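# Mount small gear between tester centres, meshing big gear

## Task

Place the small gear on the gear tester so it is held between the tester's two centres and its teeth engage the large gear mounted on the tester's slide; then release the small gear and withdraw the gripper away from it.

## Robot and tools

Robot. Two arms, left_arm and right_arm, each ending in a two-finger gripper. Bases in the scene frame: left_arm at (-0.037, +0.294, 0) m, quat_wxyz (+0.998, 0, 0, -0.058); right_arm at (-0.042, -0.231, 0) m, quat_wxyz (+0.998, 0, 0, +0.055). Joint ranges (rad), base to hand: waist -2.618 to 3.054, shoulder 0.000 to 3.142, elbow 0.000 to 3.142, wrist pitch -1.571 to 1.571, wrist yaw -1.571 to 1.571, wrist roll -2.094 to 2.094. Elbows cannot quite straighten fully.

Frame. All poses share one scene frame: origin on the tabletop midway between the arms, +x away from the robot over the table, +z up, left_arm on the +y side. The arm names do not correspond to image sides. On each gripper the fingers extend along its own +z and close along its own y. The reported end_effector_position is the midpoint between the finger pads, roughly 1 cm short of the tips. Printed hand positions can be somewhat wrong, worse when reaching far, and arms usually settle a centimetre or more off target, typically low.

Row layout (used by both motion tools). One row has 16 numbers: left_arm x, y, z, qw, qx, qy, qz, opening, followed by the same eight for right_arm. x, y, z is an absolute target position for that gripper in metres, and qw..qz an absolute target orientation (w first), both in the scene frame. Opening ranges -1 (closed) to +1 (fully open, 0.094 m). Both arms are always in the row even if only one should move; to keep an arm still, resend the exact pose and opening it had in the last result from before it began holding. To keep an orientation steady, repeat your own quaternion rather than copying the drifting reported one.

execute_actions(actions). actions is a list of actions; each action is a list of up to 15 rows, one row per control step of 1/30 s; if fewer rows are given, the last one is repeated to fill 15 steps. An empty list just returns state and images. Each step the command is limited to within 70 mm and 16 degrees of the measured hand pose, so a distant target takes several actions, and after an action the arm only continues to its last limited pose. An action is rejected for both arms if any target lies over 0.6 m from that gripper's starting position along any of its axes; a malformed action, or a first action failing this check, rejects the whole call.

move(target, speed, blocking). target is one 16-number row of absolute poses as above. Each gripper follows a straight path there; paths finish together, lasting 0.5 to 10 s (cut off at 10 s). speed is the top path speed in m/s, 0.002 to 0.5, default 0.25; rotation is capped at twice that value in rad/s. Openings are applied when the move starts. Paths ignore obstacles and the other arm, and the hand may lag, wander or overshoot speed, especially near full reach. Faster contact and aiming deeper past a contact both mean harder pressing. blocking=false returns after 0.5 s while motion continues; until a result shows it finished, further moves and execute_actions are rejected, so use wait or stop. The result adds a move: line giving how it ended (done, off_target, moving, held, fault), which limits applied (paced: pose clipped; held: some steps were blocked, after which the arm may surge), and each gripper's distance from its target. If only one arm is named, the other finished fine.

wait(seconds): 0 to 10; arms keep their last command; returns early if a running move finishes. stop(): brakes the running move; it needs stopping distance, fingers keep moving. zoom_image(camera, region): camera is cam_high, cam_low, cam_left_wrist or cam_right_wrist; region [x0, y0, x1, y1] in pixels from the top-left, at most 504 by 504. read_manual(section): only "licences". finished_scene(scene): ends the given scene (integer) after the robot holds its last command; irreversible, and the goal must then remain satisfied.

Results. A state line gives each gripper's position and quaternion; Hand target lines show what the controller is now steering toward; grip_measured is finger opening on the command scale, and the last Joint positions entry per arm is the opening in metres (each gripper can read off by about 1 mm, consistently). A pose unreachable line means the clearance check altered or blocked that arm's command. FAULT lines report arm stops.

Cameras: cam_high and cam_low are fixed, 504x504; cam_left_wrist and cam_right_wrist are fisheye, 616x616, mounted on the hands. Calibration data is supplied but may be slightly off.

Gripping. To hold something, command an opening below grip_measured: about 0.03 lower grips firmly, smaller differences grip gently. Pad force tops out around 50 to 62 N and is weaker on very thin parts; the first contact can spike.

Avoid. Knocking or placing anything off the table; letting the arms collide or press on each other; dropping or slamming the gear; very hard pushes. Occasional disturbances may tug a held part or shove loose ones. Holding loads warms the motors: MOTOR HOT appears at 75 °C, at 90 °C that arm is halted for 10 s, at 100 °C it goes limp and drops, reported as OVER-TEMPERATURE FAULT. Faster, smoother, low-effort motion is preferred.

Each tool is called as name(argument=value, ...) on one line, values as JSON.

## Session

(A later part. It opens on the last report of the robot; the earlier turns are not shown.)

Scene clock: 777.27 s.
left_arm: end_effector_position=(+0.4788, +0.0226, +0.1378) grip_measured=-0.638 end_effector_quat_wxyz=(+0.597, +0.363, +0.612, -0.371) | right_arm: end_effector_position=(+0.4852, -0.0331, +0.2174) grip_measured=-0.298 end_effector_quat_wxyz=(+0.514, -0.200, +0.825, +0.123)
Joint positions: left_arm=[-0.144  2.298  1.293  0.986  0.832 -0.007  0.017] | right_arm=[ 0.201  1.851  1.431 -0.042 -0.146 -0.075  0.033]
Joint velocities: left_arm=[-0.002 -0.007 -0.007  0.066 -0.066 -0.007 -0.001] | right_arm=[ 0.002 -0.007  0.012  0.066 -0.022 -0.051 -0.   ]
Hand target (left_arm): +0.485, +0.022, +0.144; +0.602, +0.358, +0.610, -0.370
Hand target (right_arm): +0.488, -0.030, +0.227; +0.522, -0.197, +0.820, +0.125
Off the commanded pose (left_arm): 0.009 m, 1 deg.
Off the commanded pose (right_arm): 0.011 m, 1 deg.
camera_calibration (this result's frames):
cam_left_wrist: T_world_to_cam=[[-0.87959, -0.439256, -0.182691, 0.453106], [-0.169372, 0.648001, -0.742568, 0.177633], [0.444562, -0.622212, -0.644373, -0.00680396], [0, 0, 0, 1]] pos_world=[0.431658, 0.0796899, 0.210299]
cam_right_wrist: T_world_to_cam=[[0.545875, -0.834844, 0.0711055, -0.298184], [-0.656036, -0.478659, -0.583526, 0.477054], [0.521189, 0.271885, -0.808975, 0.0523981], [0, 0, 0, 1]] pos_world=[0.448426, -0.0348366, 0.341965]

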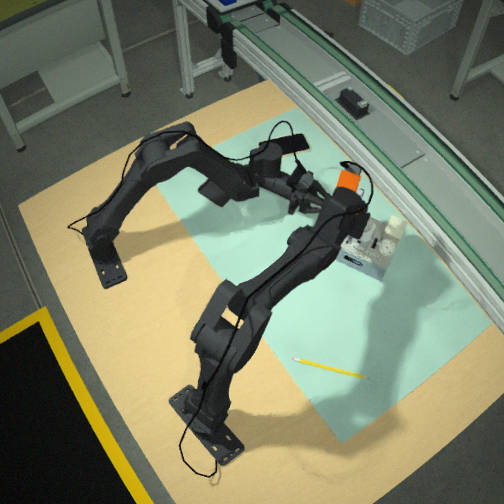

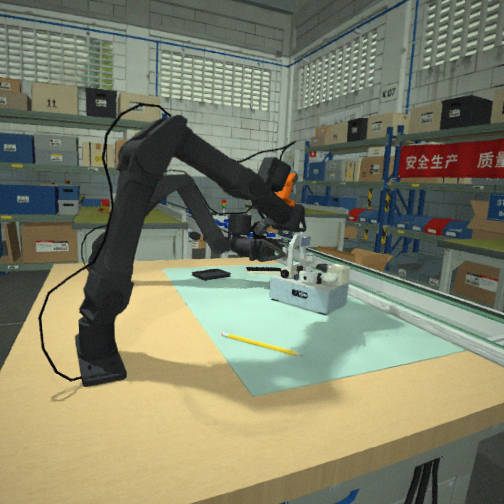

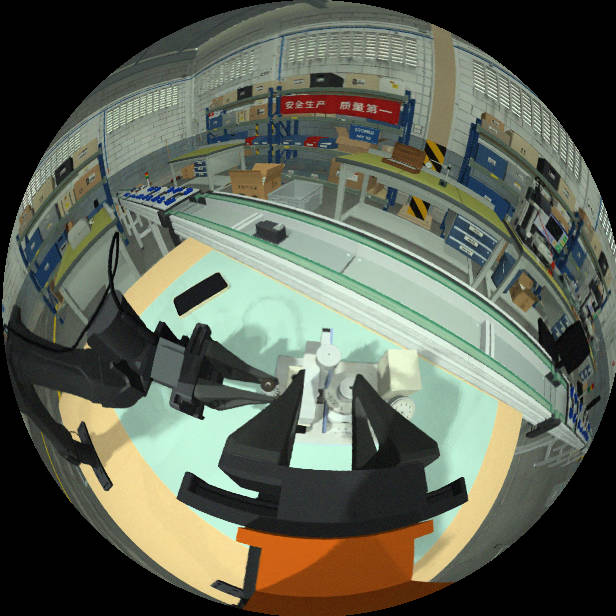

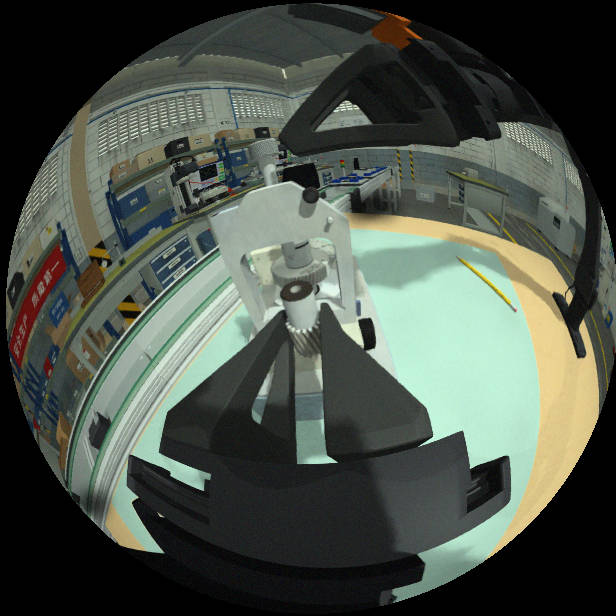

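move(target=[0.5017, -0.0043, 0.1524, 0.5979, 0.3889, 0.5857, -0.3851, -0.66, 0.5062, -0.0177, 0.2245, 0.5225, -0.1969, 0.8201, 0.1254, -0.3], speed=0.08)

Scene clock: 898.07 s.
left_arm: end_effector_position=(+0.5009, +0.0032, +0.1491) grip_measured=-0.639 end_effector_quat_wxyz=(+0.599, +0.380, +0.592, -0.382) | right_arm: end_effector_position=(+0.5044, -0.0205, +0.2230) grip_measured=-0.298 end_effector_quat_wxyz=(+0.524, -0.200, +0.818, +0.124)
Joint positions: left_arm=[-0.159  2.378  1.479  0.913  0.864 -0.007  0.017] | right_arm=[ 0.215  1.925  1.53  -0.042 -0.134 -0.069  0.033]
Joint velocities: left_arm=[ 0.007 -0.002  0.022  0.066 -0.007 -0.037  0.   ] | right_arm=[-0.007 -0.002  0.007  0.007 -0.051  0.037 -0.002]
Hand target (left_arm): +0.502, -0.004, +0.152; +0.598, +0.389, +0.586, -0.385
Hand target (right_arm): +0.506, -0.018, +0.224; +0.523, -0.197, +0.820, +0.125
Off the commanded pose (left_arm): 0.008 m, 1 deg.
Off the commanded pose (right_arm): 0.004 m, 1 deg.
move: done
camera_calibration (this result's frames):
cam_left_wrist: T_world_to_cam=[[-0.893408, -0.398971, -0.206505, 0.476457], [-0.115607, 0.648366, -0.7525, 0.176873], [0.434116, -0.648416, -0.62538, -0.0188862], [0, 0, 0, 1]] pos_world=[0.454317, 0.0631682, 0.219676]
cam_right_wrist: T_world_to_cam=[[0.545112, -0.834751, 0.0777446, -0.299614], [-0.641653, -0.475094, -0.602135, 0.495984], [0.539569, 0.278346, -0.7946, 0.0311584], [0, 0, 0, 1]] pos_world=[0.464761, -0.0231366, 0.346702]

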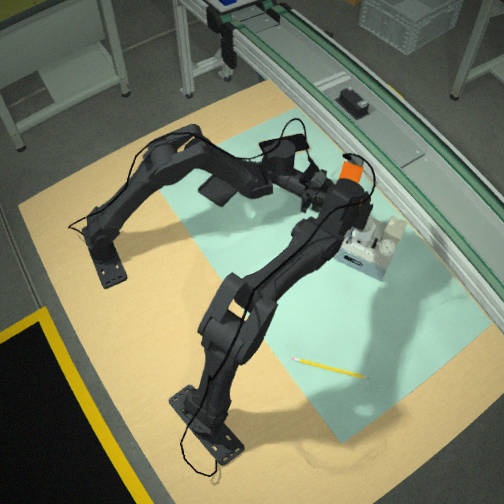

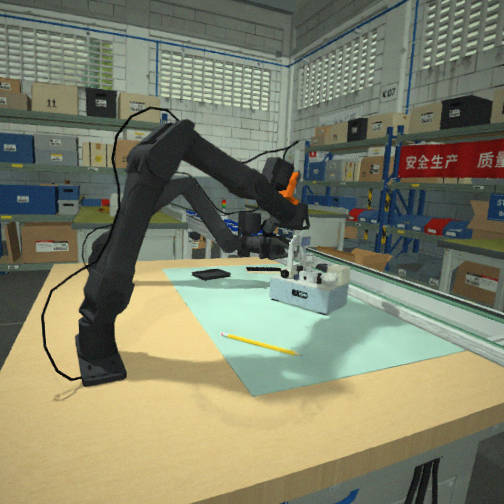

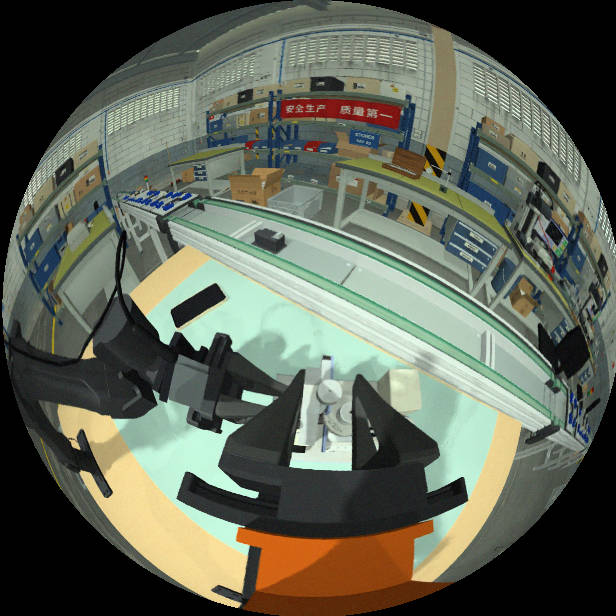

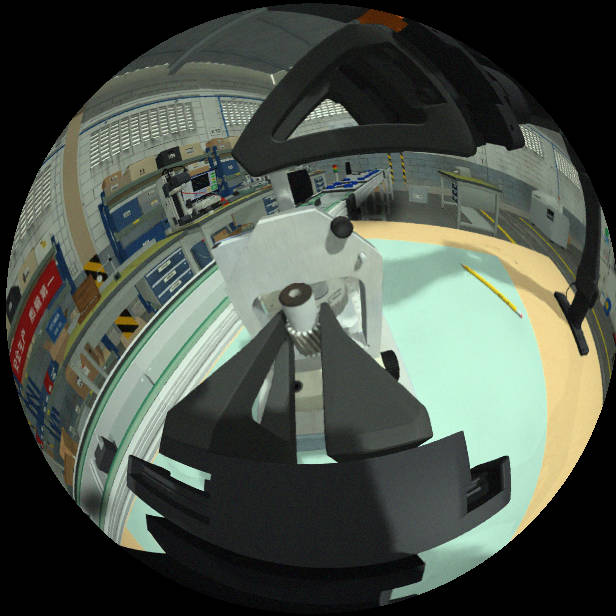

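execute_actions(actions=[])

zoom_image(camera="cam_right_wrist", region=[235, 250, 365, 380])

zoom_image(camera="cam_low", region=[255, 205, 335, 285])

Scene clock: 903.87 s.
left_arm: end_effector_position=(+0.5009, +0.0032, +0.1490) grip_measured=-0.639 end_effector_quat_wxyz=(+0.598, +0.380, +0.593, -0.382) | right_arm: end_effector_position=(+0.5045, -0.0206, +0.2230) grip_measured=-0.298 end_effector_quat_wxyz=(+0.525, -0.200, +0.818, +0.124)
Joint positions: left_arm=[-0.159  2.378  1.479  0.912  0.864 -0.007  0.017] | right_arm=[ 0.215  1.925  1.53  -0.042 -0.133 -0.069  0.033]
Joint velocities: left_arm=[ 0.002 -0.002  0.002  0.051  0.037  0.007 -0.   ] | right_arm=[ 0.012 -0.002 -0.022 -0.022  0.007 -0.081  0.   ]
Hand target (left_arm): +0.502, -0.004, +0.152; +0.598, +0.389, +0.586, -0.385
Hand target (right_arm): +0.506, -0.018, +0.224; +0.523, -0.197, +0.820, +0.125
Off the commanded pose (left_arm): 0.008 m, 1 deg.
Off the commanded pose (right_arm): 0.004 m, 0 deg.
camera_calibration (this result's frames):
cam_left_wrist: T_world_to_cam=[[-0.893711, -0.398587, -0.205934, 0.476488], [-0.115912, 0.64857, -0.752278, 0.17697], [0.433411, -0.648449, -0.625835, -0.018534], [0, 0, 0, 1]] pos_world=[0.454388, 0.0631261, 0.219656]
cam_right_wrist: T_world_to_cam=[[0.544112, -0.835391, 0.0778682, -0.299351], [-0.642223, -0.474416, -0.602062, 0.496232], [0.539899, 0.277581, -0.794643, 0.0309803], [0, 0, 0, 1]] pos_world=[0.464846, -0.0232544, 0.346691]

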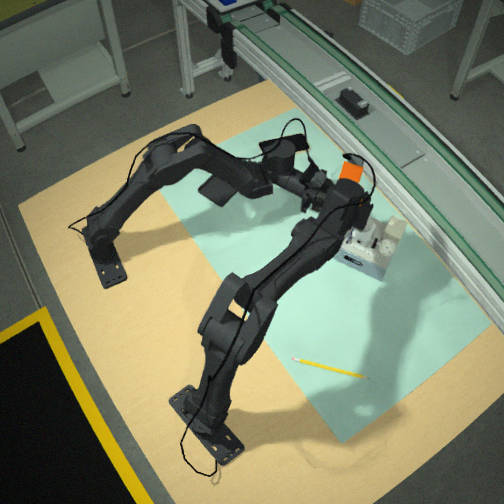

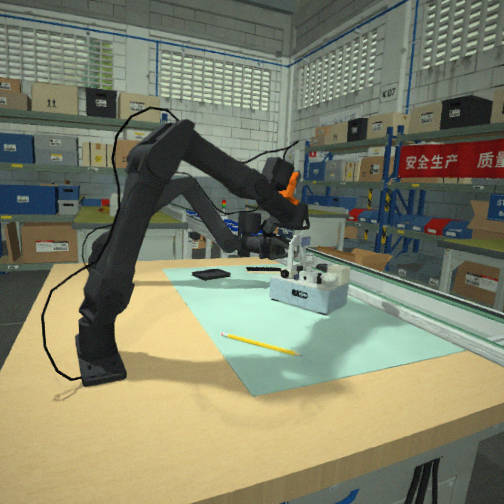

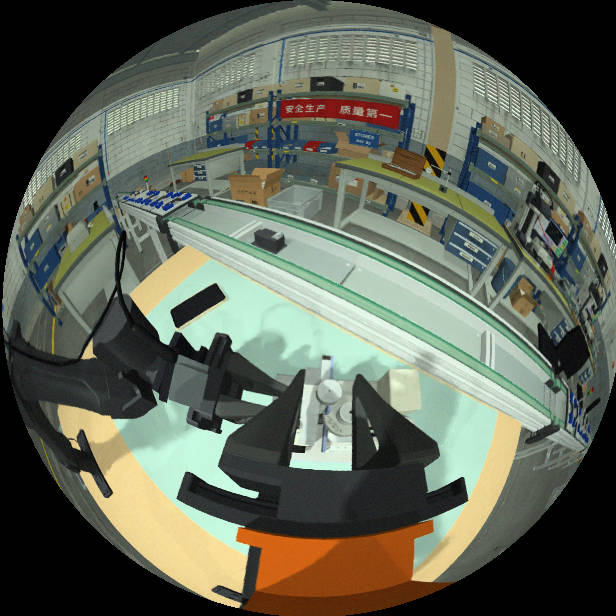

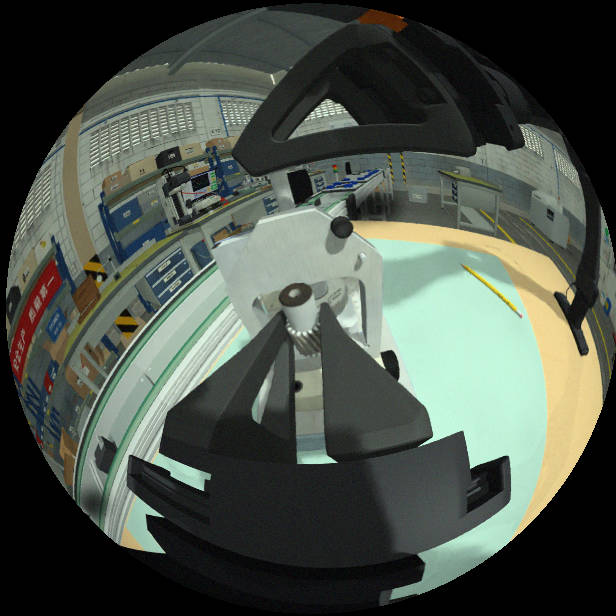

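Region (235, 250, 365, 380) of cam_right_wrist's 616x616 image, scaled by 3.877, with more detail than that image has.

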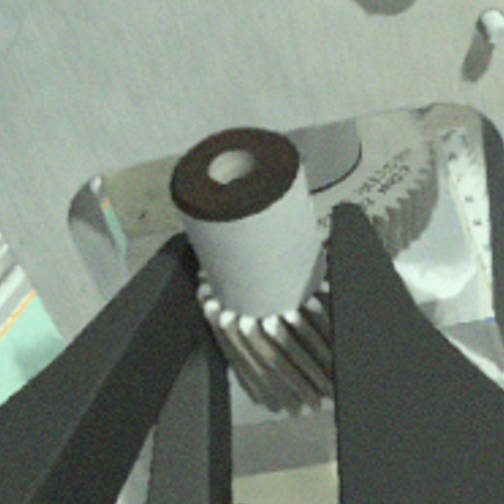

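Region (255, 205, 335, 285) of cam_low's 504x504 image, scaled by 6.300, with more detail than that image has.

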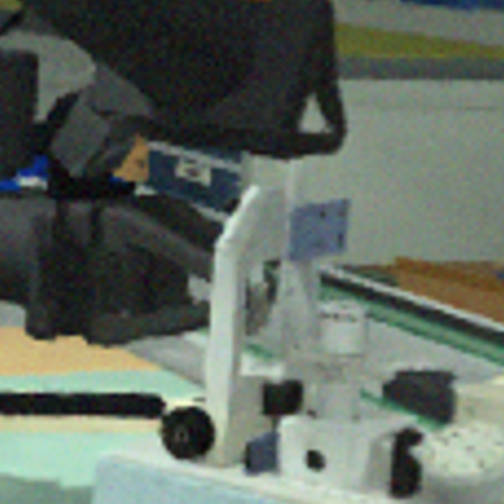

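execute_actions(actions=[[[0.5017,-0.0028,0.1524,0.5974,0.3897,0.5852,-0.3859,-0.66,0.5058,-0.0178,0.2236,0.5208,-0.197,0.8212,0.1252,-0.3],[0.5017,-0.0013,0.1524,0.5968,0.3906,0.5847,-0.3867,-0.66,0.5054,-0.018,0.2227,0.5191,-0.1971,0.8222,0.1251,-0.3],[0.5017,0.0002,0.1524,0.5963,0.3914,0.5841,-0.3874,-0.66,0.505,-0.0181,0.2218,0.5175,-0.1972,0.8233,0.125,-0.3],[0.5017,0.0017,0.1523,0.5957,0.3922,0.5836,-0.3882,-0.66,0.5046,-0.0183,0.2209,0.5158,-0.1973,0.8244,0.1248,-0.3],[0.5017,0.0032,0.1523,0.5952,0.3931,0.5831,-0.389,-0.66,0.5041,-0.0184,0.22,0.5141,-0.1974,0.8254,0.1246,-0.3],[0.5017,0.0047,0.1523,0.5946,0.3939,0.5826,-0.3898,-0.66,0.5037,-0.0185,0.2192,0.5124,-0.1975,0.8265,0.1245,-0.3],[0.5018,0.0062,0.1523,0.5941,0.3947,0.582,-0.3905,-0.66,0.5033,-0.0187,0.2183,0.5107,-0.1976,0.8276,0.1243,-0.3],[0.5018,0.0077,0.1523,0.5935,0.3956,0.5815,-0.3913,-0.66,0.5029,-0.0188,0.2174,0.5091,-0.1977,0.8287,0.1242,-0.3],[0.5018,0.0092,0.1523,0.593,0.3964,0.581,-0.3921,-0.66,0.5025,-0.019,0.2165,0.5074,-0.1978,0.8297,0.124,-0.3],[0.5018,0.0092,0.1523,0.593,0.3964,0.581,-0.3921,-0.66,0.5021,-0.0191,0.2156,0.5057,-0.1979,0.8308,0.1239,-0.3]]])

Scene clock: 996.47 s.
left_arm: end_effector_position=(+0.4977, +0.0083, +0.1476) grip_measured=-0.639 end_effector_quat_wxyz=(+0.590, +0.389, +0.589, -0.392) | right_arm: end_effector_position=(+0.5011, -0.0218, +0.2157) grip_measured=-0.298 end_effector_quat_wxyz=(+0.511, -0.200, +0.827, +0.123)
Joint positions: left_arm=[-0.143  2.378  1.479  0.904  0.912 -0.007  0.017] | right_arm=[ 0.215  1.925  1.53  -0.075 -0.133 -0.069  0.033]
Joint velocities: left_arm=[ 0.022  0.012  0.002 -0.007  0.022 -0.037  0.001] | right_arm=[-0.007 -0.017 -0.002 -0.037 -0.081 -0.051  0.   ]
Hand target (left_arm): +0.502, +0.009, +0.152; +0.593, +0.396, +0.581, -0.392
Hand target (right_arm): +0.502, -0.019, +0.216; +0.506, -0.198, +0.830, +0.124
Off the commanded pose (left_arm): 0.006 m, 1 deg.
Off the commanded pose (right_arm): 0.003 m, 1 deg.
camera_calibration (this result's frames):
cam_left_wrist: T_world_to_cam=[[-0.907486, -0.369234, -0.200339, 0.481157], [-0.100486, 0.653857, -0.749915, 0.164113], [0.407888, -0.660406, -0.630469, -0.00125005], [0, 0, 0, 1]] pos_world=[0.453644, 0.0695275, 0.218678]
cam_right_wrist: T_world_to_cam=[[0.546406, -0.834618, 0.0696636, -0.297262], [-0.66055, -0.480592, -0.576806, 0.492747], [0.514893, 0.269154, -0.813905, 0.0438269], [0, 0, 0, 1]] pos_world=[0.465343, -0.0230867, 0.340599]

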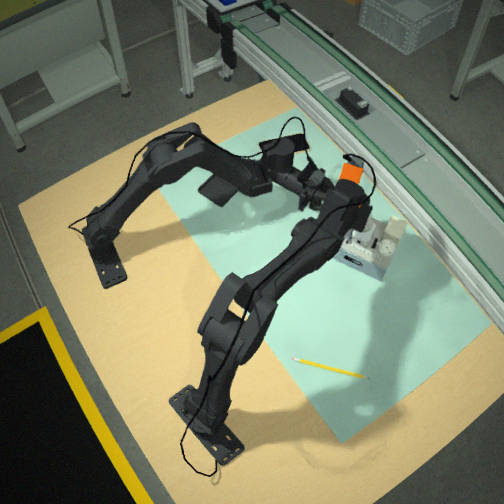

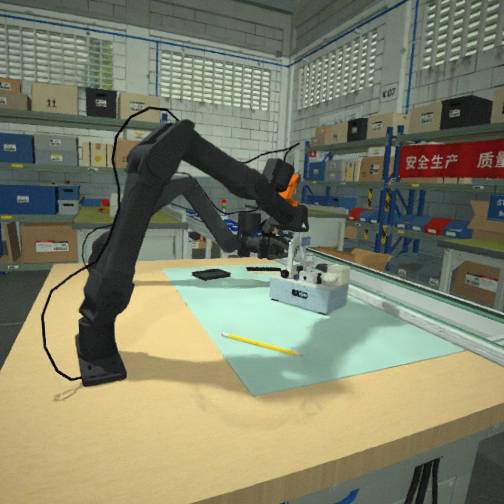

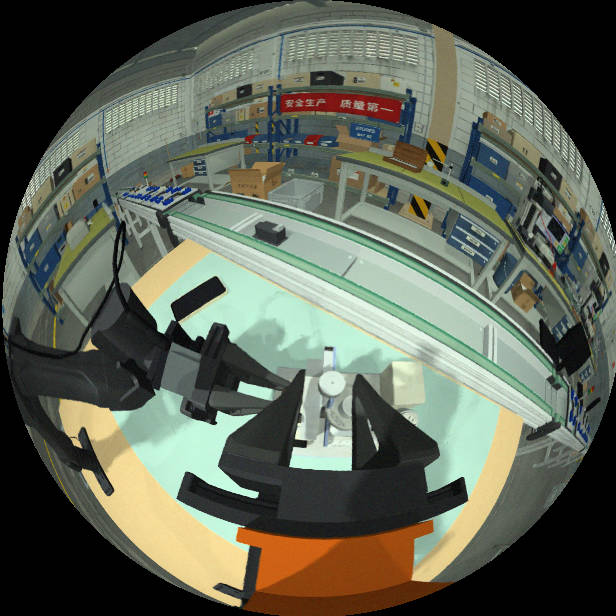

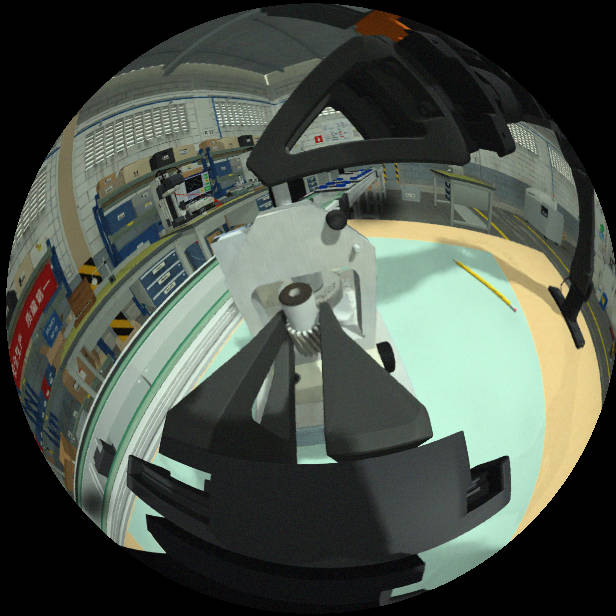

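I'll start by checking the current state of the scene.

execute_actions(actions=[])

Scene clock: 1021.37 s.
left_arm: end_effector_position=(+0.4969, +0.0084, +0.1474) grip_measured=-0.639 end_effector_quat_wxyz=(+0.588, +0.391, +0.588, -0.394) | right_arm: end_effector_position=(+0.5006, -0.0219, +0.2147) grip_measured=-0.298 end_effector_quat_wxyz=(+0.509, -0.200, +0.828, +0.123)
Joint positions: left_arm=[-0.142  2.378  1.479  0.903  0.919 -0.007  0.017] | right_arm=[ 0.215  1.925  1.53  -0.079 -0.133 -0.069  0.033]
Joint velocities: left_arm=[ 0.007 -0.002 -0.002  0.007 -0.007  0.022 -0.   ] | right_arm=[-0.012  0.017 -0.012  0.007 -0.037  0.037  0.   ]
Hand target (left_arm): +0.502, +0.009, +0.152; +0.593, +0.396, +0.581, -0.392
Hand target (right_arm): +0.502, -0.019, +0.216; +0.506, -0.198, +0.830, +0.124
Off the commanded pose (left_arm): 0.007 m, 1 deg.
Off the commanded pose (right_arm): 0.003 m, 1 deg.
camera_calibration (this result's frames):
cam_left_wrist: T_world_to_cam=[[-0.90959, -0.364337, -0.199758, 0.481439], [-0.0975391, 0.654554, -0.749696, 0.162324], [0.403895, -0.662432, -0.630914, 0.00113722], [0, 0, 0, 1]] pos_world=[0.453286, 0.0699096, 0.218583]
cam_right_wrist: T_world_to_cam=[[0.546572, -0.834632, 0.0681751, -0.296827], [-0.663216, -0.481144, -0.573275, 0.492329], [0.511276, 0.268121, -0.816522, 0.0456525], [0, 0, 0, 1]] pos_world=[0.465417, -0.0231002, 0.339752]

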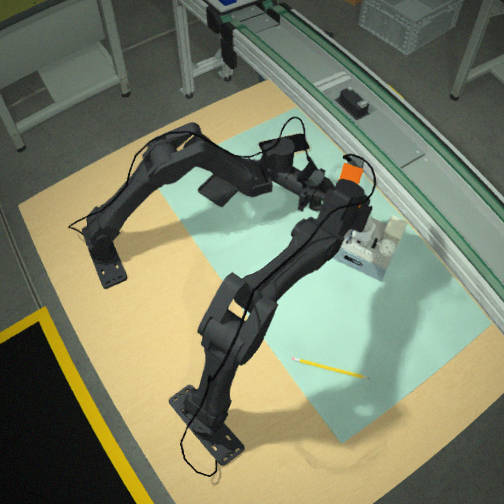

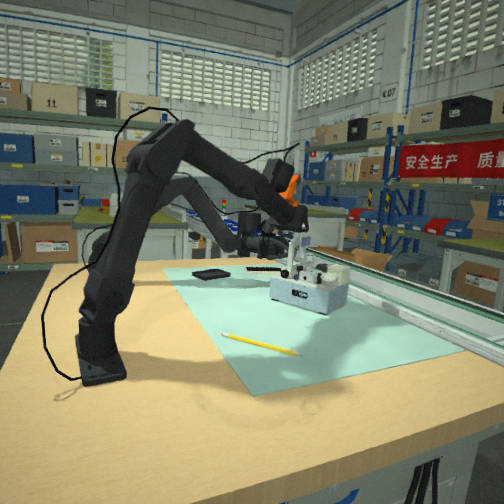

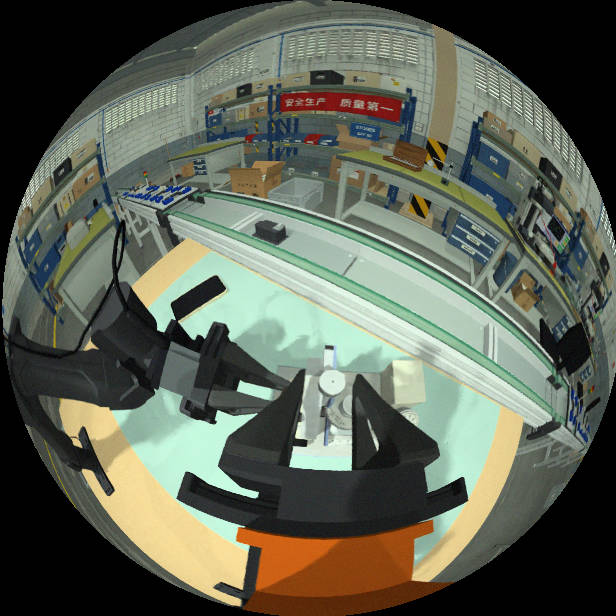

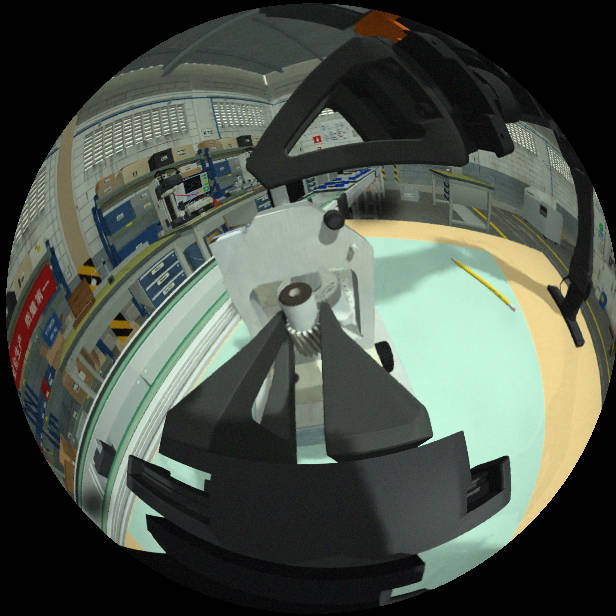

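zoom_image(camera="cam_right_wrist", region=[240, 240, 380, 380])

zoom_image(camera="cam_low", region=[230, 190, 360, 320])

Region (240, 240, 380, 380) of cam_right_wrist's 616x616 image, scaled by 3.600, with more detail than that image has.

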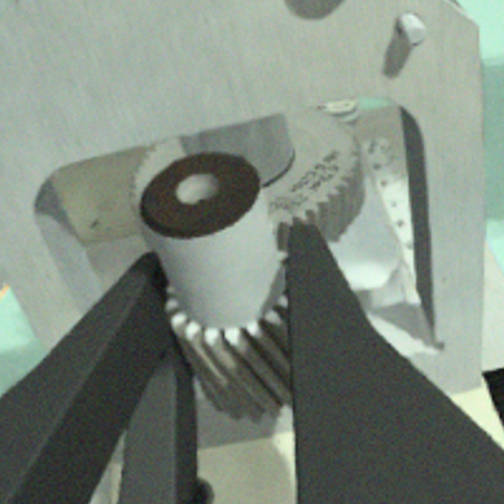

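Region (230, 190, 360, 320) of cam_low's 504x504 image, scaled by 3.877, with more detail than that image has.

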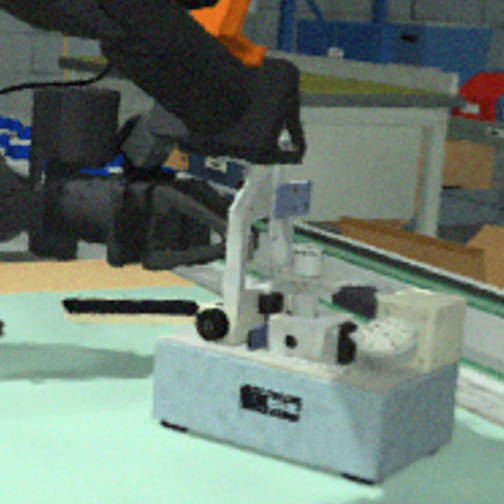

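The part is still tilted by about 0.1 rad in the grip. I'll back off a little and pitch the gripper down to bring the part upright.

execute_actions(actions=[[[0.5013,0.0099,0.1523,0.5920,0.3978,0.5801,-0.3934,-0.66,0.5021,-0.0191,0.2156,0.5057,-0.1979,0.8308,0.1239,-0.3],[0.5007,0.0107,0.1523,0.5911,0.3992,0.5791,-0.3948,-0.66,0.5021,-0.0191,0.2156,0.5057,-0.1979,0.8308,0.1239,-0.3],[0.5002,0.0114,0.1522,0.5901,0.4006,0.5782,-0.3961,-0.66,0.5021,-0.0191,0.2156,0.5057,-0.1979,0.8308,0.1239,-0.3],[0.4997,0.0122,0.1522,0.5892,0.4020,0.5772,-0.3975,-0.66,0.5021,-0.0191,0.2156,0.5057,-0.1979,0.8308,0.1239,-0.3],[0.4992,0.0129,0.1522,0.5882,0.4034,0.5763,-0.3988,-0.66,0.5021,-0.0191,0.2156,0.5057,-0.1979,0.8308,0.1239,-0.3],[0.4986,0.0136,0.1522,0.5872,0.4048,0.5754,-0.4001,-0.66,0.5021,-0.0191,0.2156,0.5057,-0.1979,0.8308,0.1239,-0.3],[0.4981,0.0144,0.1522,0.5863,0.4062,0.5744,-0.4015,-0.66,0.5021,-0.0191,0.2156,0.5057,-0.1979,0.8308,0.1239,-0.3],[0.4976,0.0151,0.1521,0.5853,0.4076,0.5735,-0.4028,-0.66,0.5021,-0.0191,0.2156,0.5057,-0.1979,0.8308,0.1239,-0.3],[0.4970,0.0159,0.1521,0.5844,0.4090,0.5725,-0.4042,-0.66,0.5021,-0.0191,0.2156,0.5057,-0.1979,0.8308,0.1239,-0.3],[0.4965,0.0166,0.1521,0.5834,0.4104,0.5716,-0.4055,-0.66,0.5021,-0.0191,0.2156,0.5057,-0.1979,0.8308,0.1239,-0.3]],[[0.4965,0.0166,0.1526,0.5827,0.4114,0.5722,-0.4046,-0.66,0.5021,-0.0191,0.2156,0.5057,-0.1979,0.8308,0.1239,-0.3],[0.4964,0.0166,0.1531,0.5820,0.4124,0.5727,-0.4037,-0.66,0.5021,-0.0191,0.2156,0.5057,-0.1979,0.8308,0.1239,-0.3],[0.4964,0.0166,0.1535,0.5814,0.4133,0.5733,-0.4028,-0.66,0.5021,-0.0191,0.2156,0.5057,-0.1979,0.8308,0.1239,-0.3],[0.4964,0.0166,0.1540,0.5807,0.4143,0.5739,-0.4019,-0.66,0.5021,-0.0191,0.2156,0.5057,-0.1979,0.8308,0.1239,-0.3],[0.4963,0.0166,0.1545,0.5800,0.4153,0.5744,-0.4011,-0.66,0.5021,-0.0191,0.2156,0.5057,-0.1979,0.8308,0.1239,-0.3],[0.4963,0.0166,0.1550,0.5793,0.4163,0.5750,-0.4002,-0.66,0.5021,-0.0191,0.2156,0.5057,-0.1979,0.8308,0.1239,-0.3],[0.4962,0.0167,0.1555,0.5787,0.4172,0.5756,-0.3993,-0.66,0.5021,-0.0191,0.2156,0.5057,-0.1979,0.8308,0.1239,-0.3],[0.4962,0.0167,0.1559,0.5780,0.4182,0.5761,-0.3984,-0.66,0.5021,-0.0191,0.2156,0.5057,-0.1979,0.8308,0.1239,-0.3],[0.4962,0.0167,0.1564,0.5773,0.4192,0.5767,-0.3975,-0.66,0.5021,-0.0191,0.2156,0.5057,-0.1979,0.8308,0.1239,-0.3],[0.4961,0.0167,0.1569,0.5766,0.4202,0.5773,-0.3966,-0.66,0.5021,-0.0191,0.2156,0.5057,-0.1979,0.8308,0.1239,-0.3],[0.4961,0.0167,0.1574,0.5760,0.4211,0.5778,-0.3957,-0.66,0.5021,-0.0191,0.2156,0.5057,-0.1979,0.8308,0.1239,-0.3],[0.4961,0.0167,0.1579,0.5753,0.4221,0.5784,-0.3948,-0.66,0.5021,-0.0191,0.2156,0.5057,-0.1979,0.8308,0.1239,-0.3],[0.4960,0.0167,0.1583,0.5746,0.4231,0.5790,-0.3940,-0.66,0.5021,-0.0191,0.2156,0.5057,-0.1979,0.8308,0.1239,-0.3],[0.4960,0.0167,0.1588,0.5739,0.4241,0.5796,-0.3931,-0.66,0.5021,-0.0191,0.2156,0.5057,-0.1979,0.8308,0.1239,-0.3],[0.4960,0.0167,0.1593,0.5733,0.4250,0.5801,-0.3922,-0.66,0.5021,-0.0191,0.2156,0.5057,-0.1979,0.8308,0.1239,-0.3]],[[0.4959,0.0167,0.1598,0.5726,0.4260,0.5807,-0.3913,-0.66,0.5021,-0.0191,0.2156,0.5057,-0.1979,0.8308,0.1239,-0.3],[0.4959,0.0167,0.1603,0.5719,0.4270,0.5813,-0.3904,-0.66,0.5021,-0.0191,0.2156,0.5057,-0.1979,0.8308,0.1239,-0.3],[0.4959,0.0167,0.1607,0.5712,0.4280,0.5818,-0.3895,-0.66,0.5021,-0.0191,0.2156,0.5057,-0.1979,0.8308,0.1239,-0.3],[0.4958,0.0168,0.1612,0.5706,0.4289,0.5824,-0.3886,-0.66,0.5021,-0.0191,0.2156,0.5057,-0.1979,0.8308,0.1239,-0.3],[0.4958,0.0168,0.1617,0.5699,0.4299,0.5830,-0.3877,-0.66,0.5021,-0.0191,0.2156,0.5057,-0.1979,0.8308,0.1239,-0.3],[0.4957,0.0168,0.1622,0.5692,0.4309,0.5835,-0.3869,-0.66,0.5021,-0.0191,0.2156,0.5057,-0.1979,0.8308,0.1239,-0.3],[0.4957,0.0168,0.1627,0.5685,0.4319,0.5841,-0.3860,-0.66,0.5021,-0.0191,0.2156,0.5057,-0.1979,0.8308,0.1239,-0.3],[0.4957,0.0168,0.1631,0.5679,0.4328,0.5847,-0.3851,-0.66,0.5021,-0.0191,0.2156,0.5057,-0.1979,0.8308,0.1239,-0.3],[0.4956,0.0168,0.1636,0.5672,0.4338,0.5852,-0.3842,-0.66,0.5021,-0.0191,0.2156,0.5057,-0.1979,0.8308,0.1239,-0.3],[0.4956,0.0168,0.1641,0.5665,0.4348,0.5858,-0.3833,-0.66,0.5021,-0.0191,0.2156,0.5057,-0.1979,0.8308,0.1239,-0.3]]])

Scene clock: 1142.87 s.
left_arm: end_effector_position=(+0.4927, +0.0154, +0.1478) grip_measured=-0.639 end_effector_quat_wxyz=(+0.558, +0.426, +0.596, -0.389) | right_arm: end_effector_position=(+0.5006, -0.0219, +0.2147) grip_measured=-0.298 end_effector_quat_wxyz=(+0.509, -0.200, +0.828, +0.123)
Joint positions: left_arm=[-0.12   2.334  1.51   0.689  0.989  0.124  0.017] | right_arm=[ 0.215  1.925  1.53  -0.079 -0.133 -0.069  0.033]
Joint velocities: left_arm=[ 0.002  0.017  0.022 -0.183  0.022  0.037  0.001] | right_arm=[-0.002 -0.012 -0.002  0.007  0.007 -0.007 -0.   ]
Hand target (left_arm): +0.495, +0.017, +0.164; +0.567, +0.434, +0.586, -0.384
Hand target (right_arm): +0.502, -0.019, +0.216; +0.506, -0.198, +0.830, +0.124
Off the commanded pose (left_arm): 0.017 m, 2 deg.
Off the commanded pose (right_arm): 0.003 m, 1 deg.
camera_calibration (this result's frames):
cam_left_wrist: T_world_to_cam=[[-0.92969, -0.300241, -0.213382, 0.491139], [-0.0710572, 0.714609, -0.695906, 0.135715], [0.361424, -0.631814, -0.685699, 0.0362582], [0, 0, 0, 1]] pos_world=[0.453146, 0.0733858, 0.224107]
cam_right_wrist: T_world_to_cam=[[0.546572, -0.834632, 0.0681751, -0.296827], [-0.663216, -0.481144, -0.573275, 0.492329], [0.511276, 0.268121, -0.816522, 0.0456525], [0, 0, 0, 1]] pos_world=[0.465417, -0.0231002, 0.339752]

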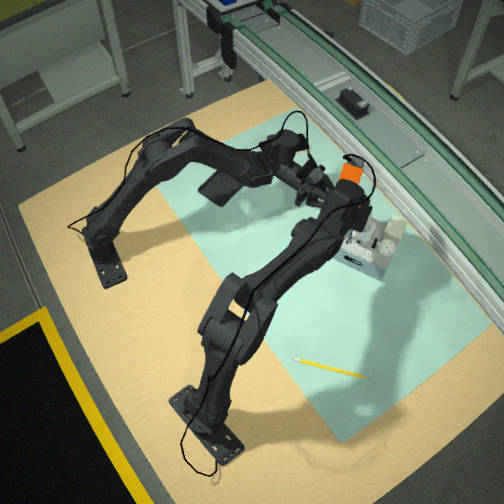

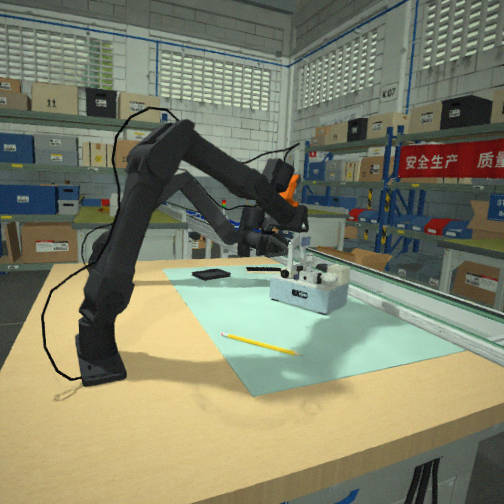

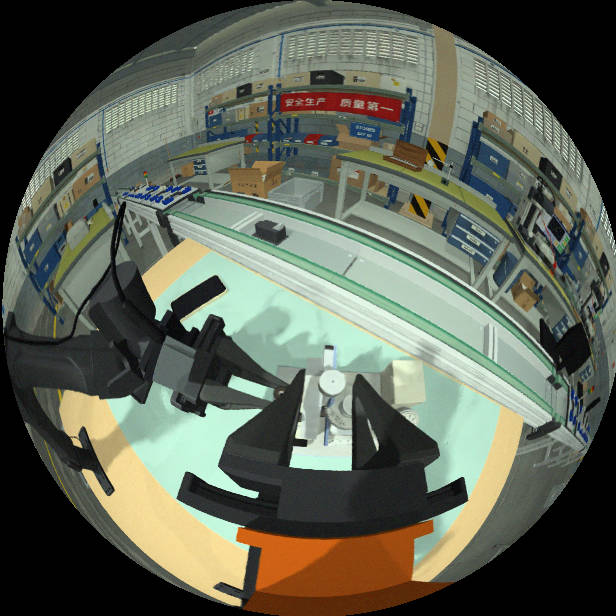

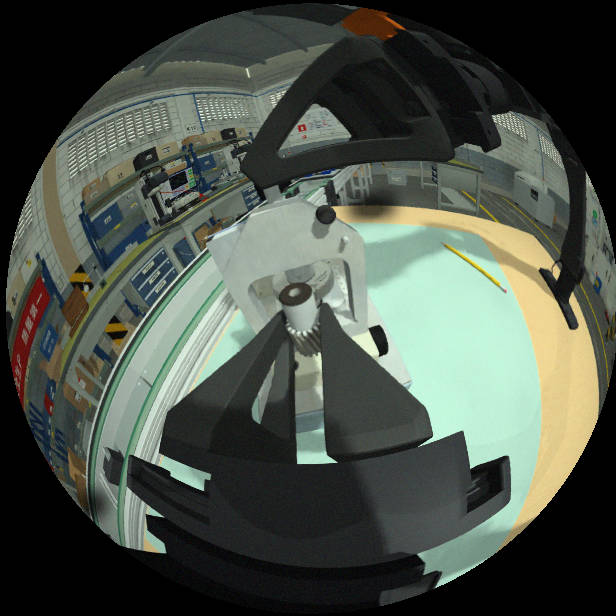

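execute_actions(actions=[])

Scene clock: 1144.13 s.
left_arm: end_effector_position=(+0.4923, +0.0155, +0.1446) grip_measured=-0.639 end_effector_quat_wxyz=(+0.554, +0.426, +0.600, -0.389) | right_arm: end_effector_position=(+0.5006, -0.0219, +0.2147) grip_measured=-0.298 end_effector_quat_wxyz=(+0.509, -0.200, +0.828, +0.123)
Joint positions: left_arm=[-0.12   2.334  1.51   0.67   0.989  0.134  0.017] | right_arm=[ 0.215  1.925  1.53  -0.079 -0.133 -0.069  0.033]
Joint velocities: left_arm=[ 0.007 -0.002 -0.012  0.007 -0.081 -0.037  0.   ] | right_arm=[ 0.002 -0.002 -0.007  0.022 -0.037 -0.022 -0.   ]
Hand target (left_arm): +0.495, +0.017, +0.164; +0.567, +0.434, +0.586, -0.383
Hand target (right_arm): +0.502, -0.019, +0.216; +0.506, -0.198, +0.830, +0.124
Off the commanded pose (left_arm): 0.020 m, 3 deg.
Off the commanded pose (right_arm): 0.003 m, 1 deg.
camera_calibration (this result's frames):
cam_left_wrist: T_world_to_cam=[[-0.932006, -0.297918, -0.20642, 0.490211], [-0.0774178, 0.720017, -0.689625, 0.135554], [0.354077, -0.626754, -0.694124, 0.0390583], [0, 0, 0, 1]] pos_world=[0.453544, 0.072921, 0.221782]
cam_right_wrist: T_world_to_cam=[[0.546572, -0.834632, 0.0681751, -0.296827], [-0.663216, -0.481144, -0.573275, 0.492329], [0.511276, 0.268121, -0.816522, 0.0456525], [0, 0, 0, 1]] pos_world=[0.465417, -0.0231002, 0.339752]

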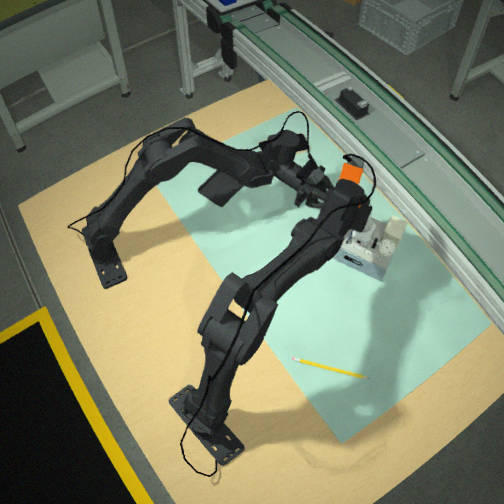

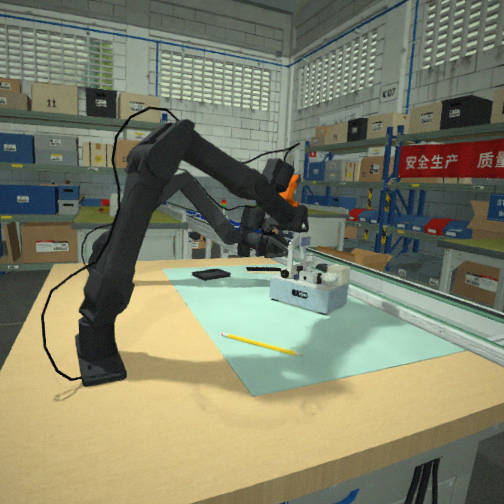

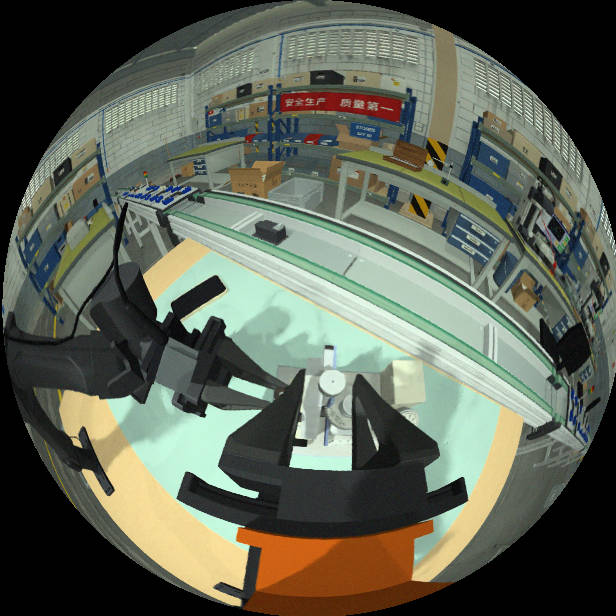

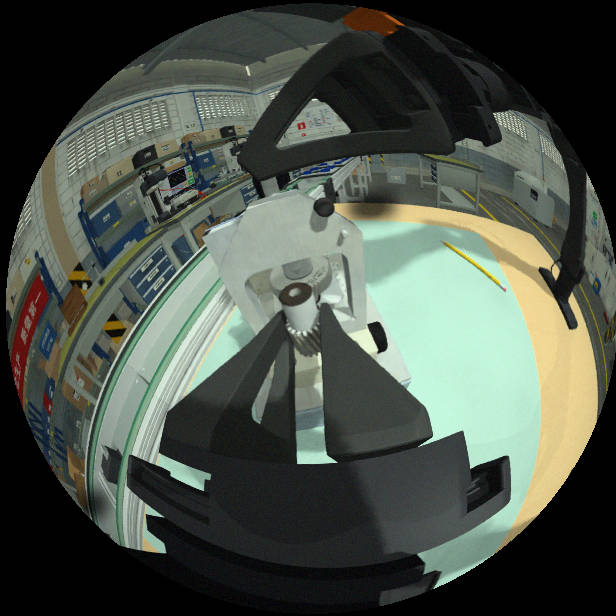

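zoom_image(camera="cam_right_wrist", region=[230, 230, 380, 380])

zoom_image(camera="cam_left_wrist", region=[250, 340, 390, 480])

Region (230, 230, 380, 380) of cam_right_wrist's 616x616 image, scaled by 3.360, with more detail than that image has.

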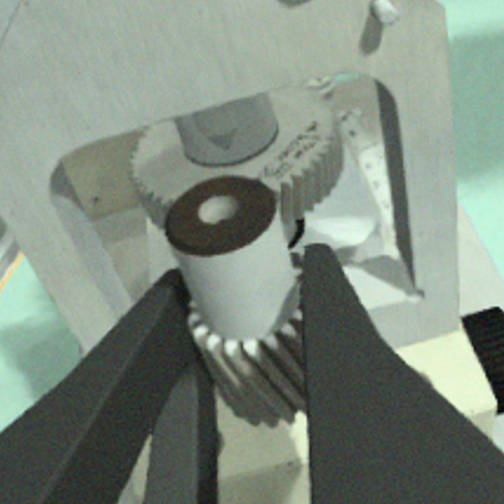

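Region (250, 340, 390, 480) of cam_left_wrist's 616x616 image, scaled by 3.600, with more detail than that image has.

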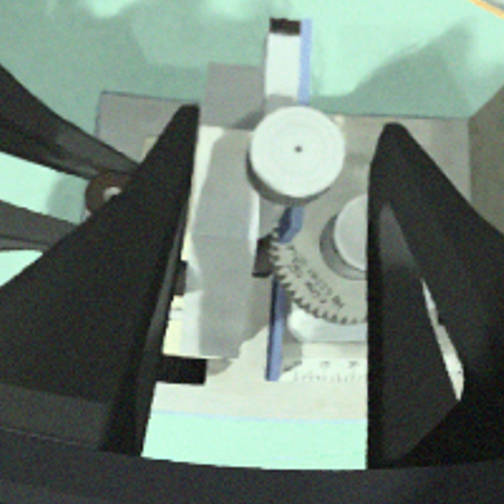

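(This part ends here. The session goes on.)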